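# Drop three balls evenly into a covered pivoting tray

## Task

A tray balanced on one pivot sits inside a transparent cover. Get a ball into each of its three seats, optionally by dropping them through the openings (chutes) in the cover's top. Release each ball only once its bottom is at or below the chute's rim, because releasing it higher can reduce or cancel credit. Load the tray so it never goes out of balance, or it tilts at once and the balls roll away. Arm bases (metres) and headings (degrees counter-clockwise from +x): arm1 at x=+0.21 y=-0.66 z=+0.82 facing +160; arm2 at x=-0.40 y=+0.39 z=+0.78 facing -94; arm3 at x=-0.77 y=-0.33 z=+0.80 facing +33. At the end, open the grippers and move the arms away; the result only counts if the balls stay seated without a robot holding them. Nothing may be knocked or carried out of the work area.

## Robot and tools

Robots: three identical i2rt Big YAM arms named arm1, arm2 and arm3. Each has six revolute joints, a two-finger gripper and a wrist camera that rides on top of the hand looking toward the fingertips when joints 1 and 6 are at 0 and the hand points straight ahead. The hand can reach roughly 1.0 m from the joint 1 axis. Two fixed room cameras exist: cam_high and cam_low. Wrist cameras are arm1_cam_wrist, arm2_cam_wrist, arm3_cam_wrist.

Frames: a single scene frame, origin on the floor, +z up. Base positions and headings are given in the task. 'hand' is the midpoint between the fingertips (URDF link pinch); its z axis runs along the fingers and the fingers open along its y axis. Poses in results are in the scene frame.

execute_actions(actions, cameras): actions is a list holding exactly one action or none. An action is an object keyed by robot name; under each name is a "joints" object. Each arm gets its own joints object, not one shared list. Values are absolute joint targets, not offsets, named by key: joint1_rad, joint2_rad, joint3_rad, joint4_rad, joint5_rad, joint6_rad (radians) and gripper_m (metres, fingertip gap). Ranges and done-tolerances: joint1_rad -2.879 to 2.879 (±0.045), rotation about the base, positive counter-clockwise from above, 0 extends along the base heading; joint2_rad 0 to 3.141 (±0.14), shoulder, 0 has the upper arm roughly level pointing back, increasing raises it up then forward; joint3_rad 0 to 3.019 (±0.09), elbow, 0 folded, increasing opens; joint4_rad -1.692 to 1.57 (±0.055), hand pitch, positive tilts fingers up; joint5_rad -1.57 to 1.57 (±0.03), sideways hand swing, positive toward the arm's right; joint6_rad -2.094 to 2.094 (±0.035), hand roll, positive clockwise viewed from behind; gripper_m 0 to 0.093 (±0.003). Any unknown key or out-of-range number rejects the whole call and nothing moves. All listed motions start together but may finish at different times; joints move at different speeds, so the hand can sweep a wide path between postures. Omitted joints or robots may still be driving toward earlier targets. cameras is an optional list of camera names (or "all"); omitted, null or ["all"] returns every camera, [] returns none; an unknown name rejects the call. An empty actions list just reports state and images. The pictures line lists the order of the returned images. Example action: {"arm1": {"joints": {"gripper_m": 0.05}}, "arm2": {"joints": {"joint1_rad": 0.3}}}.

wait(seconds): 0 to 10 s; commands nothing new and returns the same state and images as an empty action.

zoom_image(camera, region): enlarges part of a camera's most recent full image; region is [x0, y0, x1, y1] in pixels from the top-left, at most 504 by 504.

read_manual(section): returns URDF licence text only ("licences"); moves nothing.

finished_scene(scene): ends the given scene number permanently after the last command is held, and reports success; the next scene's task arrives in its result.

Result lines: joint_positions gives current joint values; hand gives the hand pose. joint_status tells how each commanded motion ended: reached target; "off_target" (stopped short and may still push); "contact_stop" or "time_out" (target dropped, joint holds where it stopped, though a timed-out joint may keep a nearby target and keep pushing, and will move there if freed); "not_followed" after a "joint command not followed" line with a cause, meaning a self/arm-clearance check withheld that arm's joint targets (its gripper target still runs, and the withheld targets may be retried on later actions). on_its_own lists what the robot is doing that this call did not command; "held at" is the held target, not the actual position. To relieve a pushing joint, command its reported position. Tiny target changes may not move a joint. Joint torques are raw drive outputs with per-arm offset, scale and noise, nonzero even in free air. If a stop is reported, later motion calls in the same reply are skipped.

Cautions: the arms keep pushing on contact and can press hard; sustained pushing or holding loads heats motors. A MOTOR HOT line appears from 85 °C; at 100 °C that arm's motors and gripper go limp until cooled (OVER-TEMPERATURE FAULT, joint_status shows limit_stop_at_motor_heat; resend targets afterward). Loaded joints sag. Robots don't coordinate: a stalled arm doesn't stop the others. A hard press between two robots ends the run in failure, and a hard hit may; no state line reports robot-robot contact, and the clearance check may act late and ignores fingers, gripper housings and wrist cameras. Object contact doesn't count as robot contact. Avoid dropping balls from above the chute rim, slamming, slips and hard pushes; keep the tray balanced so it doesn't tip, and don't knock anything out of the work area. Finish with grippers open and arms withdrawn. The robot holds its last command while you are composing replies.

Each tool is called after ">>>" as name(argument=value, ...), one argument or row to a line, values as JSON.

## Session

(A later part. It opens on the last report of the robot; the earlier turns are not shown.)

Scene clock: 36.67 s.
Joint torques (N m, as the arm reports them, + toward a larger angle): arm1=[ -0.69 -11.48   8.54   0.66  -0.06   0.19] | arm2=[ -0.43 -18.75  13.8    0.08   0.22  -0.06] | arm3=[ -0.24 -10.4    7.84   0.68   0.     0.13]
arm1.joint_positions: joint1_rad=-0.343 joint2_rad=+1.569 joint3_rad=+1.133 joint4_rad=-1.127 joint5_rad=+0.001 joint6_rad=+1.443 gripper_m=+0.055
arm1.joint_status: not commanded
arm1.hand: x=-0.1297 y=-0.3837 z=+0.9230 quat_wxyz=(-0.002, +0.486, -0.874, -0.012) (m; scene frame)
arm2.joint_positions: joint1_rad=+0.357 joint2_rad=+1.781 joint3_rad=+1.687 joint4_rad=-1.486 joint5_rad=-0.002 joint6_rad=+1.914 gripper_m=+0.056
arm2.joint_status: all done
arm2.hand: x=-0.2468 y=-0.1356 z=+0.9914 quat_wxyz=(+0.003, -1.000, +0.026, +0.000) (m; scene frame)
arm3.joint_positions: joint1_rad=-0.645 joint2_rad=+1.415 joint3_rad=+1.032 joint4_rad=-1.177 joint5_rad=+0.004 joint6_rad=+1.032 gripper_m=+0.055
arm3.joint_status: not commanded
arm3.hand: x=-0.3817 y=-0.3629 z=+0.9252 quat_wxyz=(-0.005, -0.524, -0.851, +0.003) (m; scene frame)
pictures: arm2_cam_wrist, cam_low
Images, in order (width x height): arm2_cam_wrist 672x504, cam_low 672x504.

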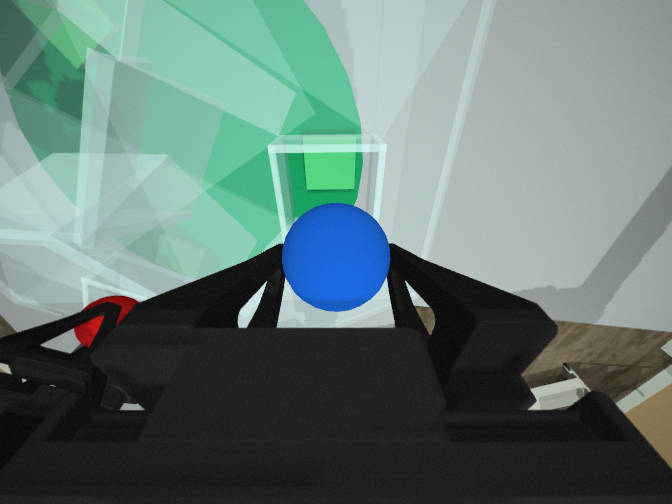

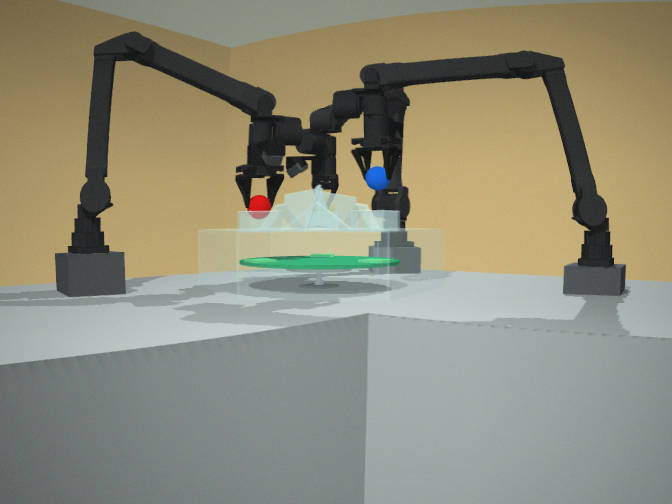

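>>> execute_actions(
  actions=[
    {"arm2":{"joints":{"joint1_rad":0.38,"joint2_rad":1.82,"joint3_rad":1.582,"joint4_rad":-1.308}}},
  ],
  cameras=["arm1_cam_wrist","arm2_cam_wrist","arm3_cam_wrist","cam_low"],
)

Scene clock: 38.87 s.
Joint torques (N m, as the arm reports them, + toward a larger angle): arm1=[ -0.64 -11.49   8.54   0.63  -0.06   0.19] | arm2=[  0.2  -19.2    9.84   0.93   0.05  -0.06] | arm3=[-0.19 -9.77  7.97  0.81  0.05  0.12]
arm1.joint_positions: joint1_rad=-0.343 joint2_rad=+1.569 joint3_rad=+1.133 joint4_rad=-1.127 joint5_rad=+0.001 joint6_rad=+1.443 gripper_m=+0.055
arm1.joint_status: not commanded
arm1.hand: x=-0.1297 y=-0.3837 z=+0.9230 quat_wxyz=(-0.002, +0.486, -0.874, -0.012) (m; scene frame)
arm2.joint_positions: joint1_rad=+0.372 joint2_rad=+1.834 joint3_rad=+1.571 joint4_rad=-1.322 joint5_rad=+0.003 joint6_rad=+1.914 gripper_m=+0.056
arm2.joint_status: all done
arm2.hand: x=-0.2374 y=-0.1395 z=+0.9201 quat_wxyz=(+0.005, -1.000, +0.019, +0.003) (m; scene frame)
arm3.joint_positions: joint1_rad=-0.645 joint2_rad=+1.415 joint3_rad=+1.032 joint4_rad=-1.177 joint5_rad=+0.004 joint6_rad=+1.032 gripper_m=+0.055
arm3.joint_status: not commanded
arm3.hand: x=-0.3817 y=-0.3629 z=+0.9252 quat_wxyz=(-0.005, -0.524, -0.851, +0.003) (m; scene frame)
pictures: arm1_cam_wrist, arm2_cam_wrist, arm3_cam_wrist, cam_low
Images, in order (width x height): arm1_cam_wrist 672x504, arm2_cam_wrist 672x504, arm3_cam_wrist 672x504, cam_low 672x504.

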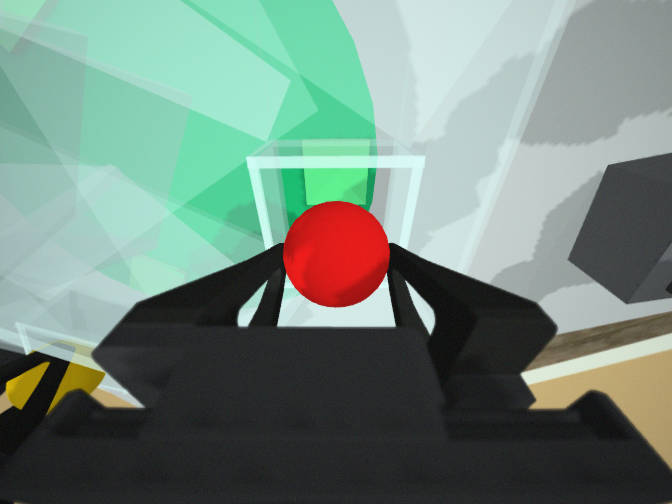

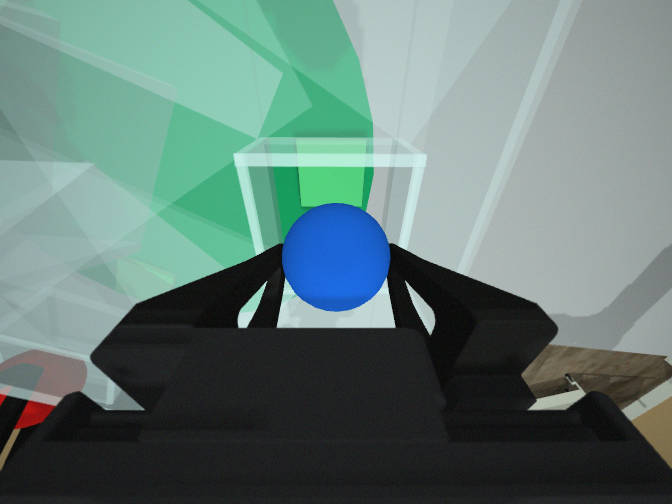

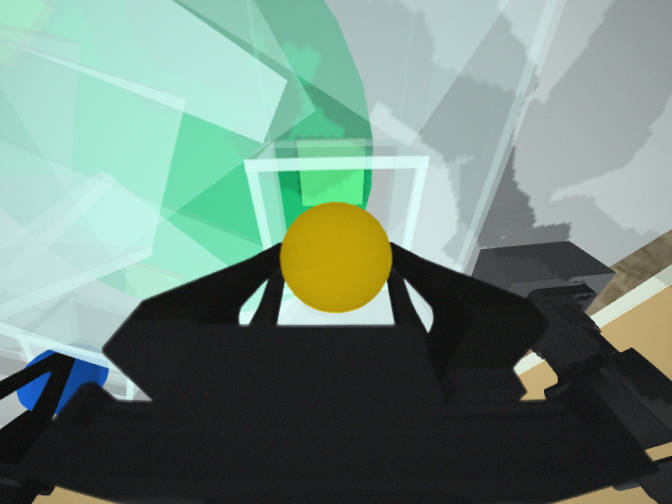

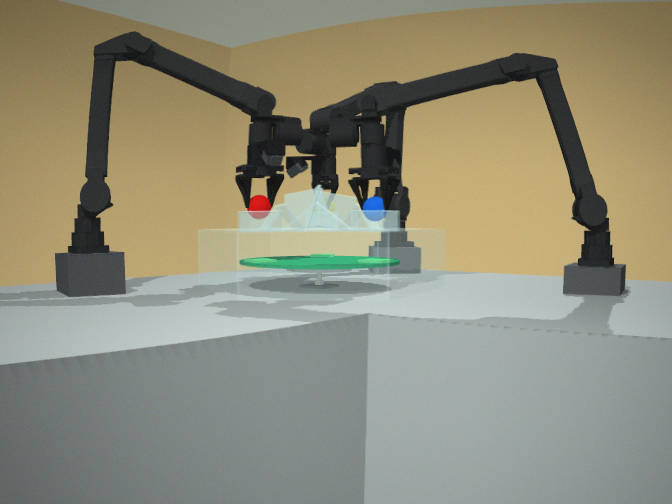

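>>> execute_actions(
  actions=[
    {"arm1":{"joints":{"gripper_m":0.072}},"arm3":{"joints":{"gripper_m":0.072}},"arm2":{"joints":{"gripper_m":0.072}}},
  ],
  cameras=[],
)

>>> execute_actions(
  actions=[
    {"arm1":{"joints":{"joint2_rad":1.1}},"arm3":{"joints":{"joint2_rad":1.0}},"arm2":{"joints":{"joint2_rad":1.35}}},
  ],
  cameras=["cam_low","cam_high"],
)

Scene clock: 40.37 s.
Joint torques (N m, as the arm reports them, + toward a larger angle): arm1=[ -0.64 -10.89   8.61   0.65  -0.06   0.19] | arm2=[ -0.04 -18.56   9.92   0.54   0.05  -0.06] | arm3=[  0.17 -10.12   7.86   0.8    0.01   0.07]
arm1.joint_positions: joint1_rad=-0.343 joint2_rad=+1.561 joint3_rad=+1.133 joint4_rad=-1.127 joint5_rad=+0.001 joint6_rad=+1.443 gripper_m=+0.072
arm1.joint_status: all done
arm1.hand: x=-0.1299 y=-0.3836 z=+0.9263 quat_wxyz=(+0.000, +0.486, -0.874, -0.016) (m; scene frame)
arm2.joint_positions: joint1_rad=+0.373 joint2_rad=+1.828 joint3_rad=+1.571 joint4_rad=-1.314 joint5_rad=+0.003 joint6_rad=+1.913 gripper_m=+0.072
arm2.joint_status: all done
arm2.hand: x=-0.2366 y=-0.1414 z=+0.9233 quat_wxyz=(-0.002, -1.000, +0.018, +0.001) (m; scene frame)
arm3.joint_positions: joint1_rad=-0.645 joint2_rad=+1.415 joint3_rad=+1.032 joint4_rad=-1.177 joint5_rad=+0.004 joint6_rad=+1.032 gripper_m=+0.072
arm3.joint_status: all done
arm3.hand: x=-0.3817 y=-0.3629 z=+0.9252 quat_wxyz=(-0.005, -0.525, -0.851, +0.003) (m; scene frame)
pictures: none
No camera images: the call's "cameras" was empty. Leave "cameras" out to get every camera's image.

Scene clock: 41.93 s.
Joint torques (N m, as the arm reports them, + toward a larger angle): arm1=[-0.68 -5.43 10.14  1.37 -0.08  0.14] | arm2=[  0.19 -11.36  10.94   1.4    0.04  -0.11] | arm3=[-0.19 -4.25  9.26  1.34  0.01  0.11]
arm1.joint_positions: joint1_rad=-0.343 joint2_rad=+1.100 joint3_rad=+1.133 joint4_rad=-1.126 joint5_rad=+0.001 joint6_rad=+1.443 gripper_m=+0.072
arm1.joint_status: all done
arm1.hand: x=-0.1045 y=-0.4070 z=+1.1134 quat_wxyz=(+0.084, +0.472, -0.847, -0.228) (m; scene frame)
arm2.joint_positions: joint1_rad=+0.373 joint2_rad=+1.356 joint3_rad=+1.571 joint4_rad=-1.314 joint5_rad=+0.003 joint6_rad=+1.913 gripper_m=+0.072
arm2.joint_status: all done
arm2.hand: x=-0.2553 y=-0.0825 z=+1.1642 quat_wxyz=(-0.224, -0.972, +0.018, -0.074) (m; scene frame)
arm3.joint_positions: joint1_rad=-0.645 joint2_rad=+0.997 joint3_rad=+1.032 joint4_rad=-1.176 joint5_rad=+0.004 joint6_rad=+1.032 gripper_m=+0.072
arm3.joint_status: all done
arm3.hand: x=-0.4104 y=-0.3600 z=+1.0740 quat_wxyz=(-0.189, -0.513, -0.832, -0.093) (m; scene frame)
pictures: cam_high, cam_low
Images, in order (width x height): cam_high 672x504, cam_low 672x504.

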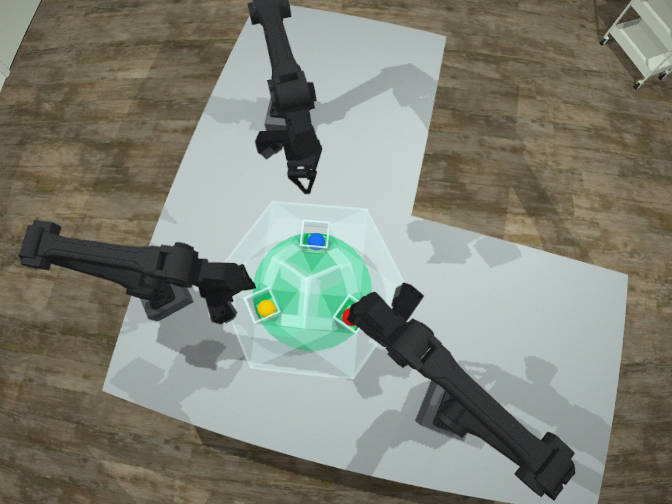

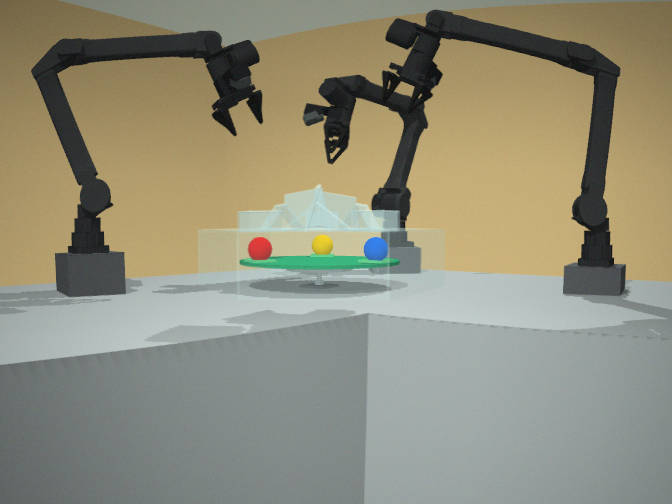

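>>> finished_scene(
  scene=2,
)

The scene is finished: the task was done.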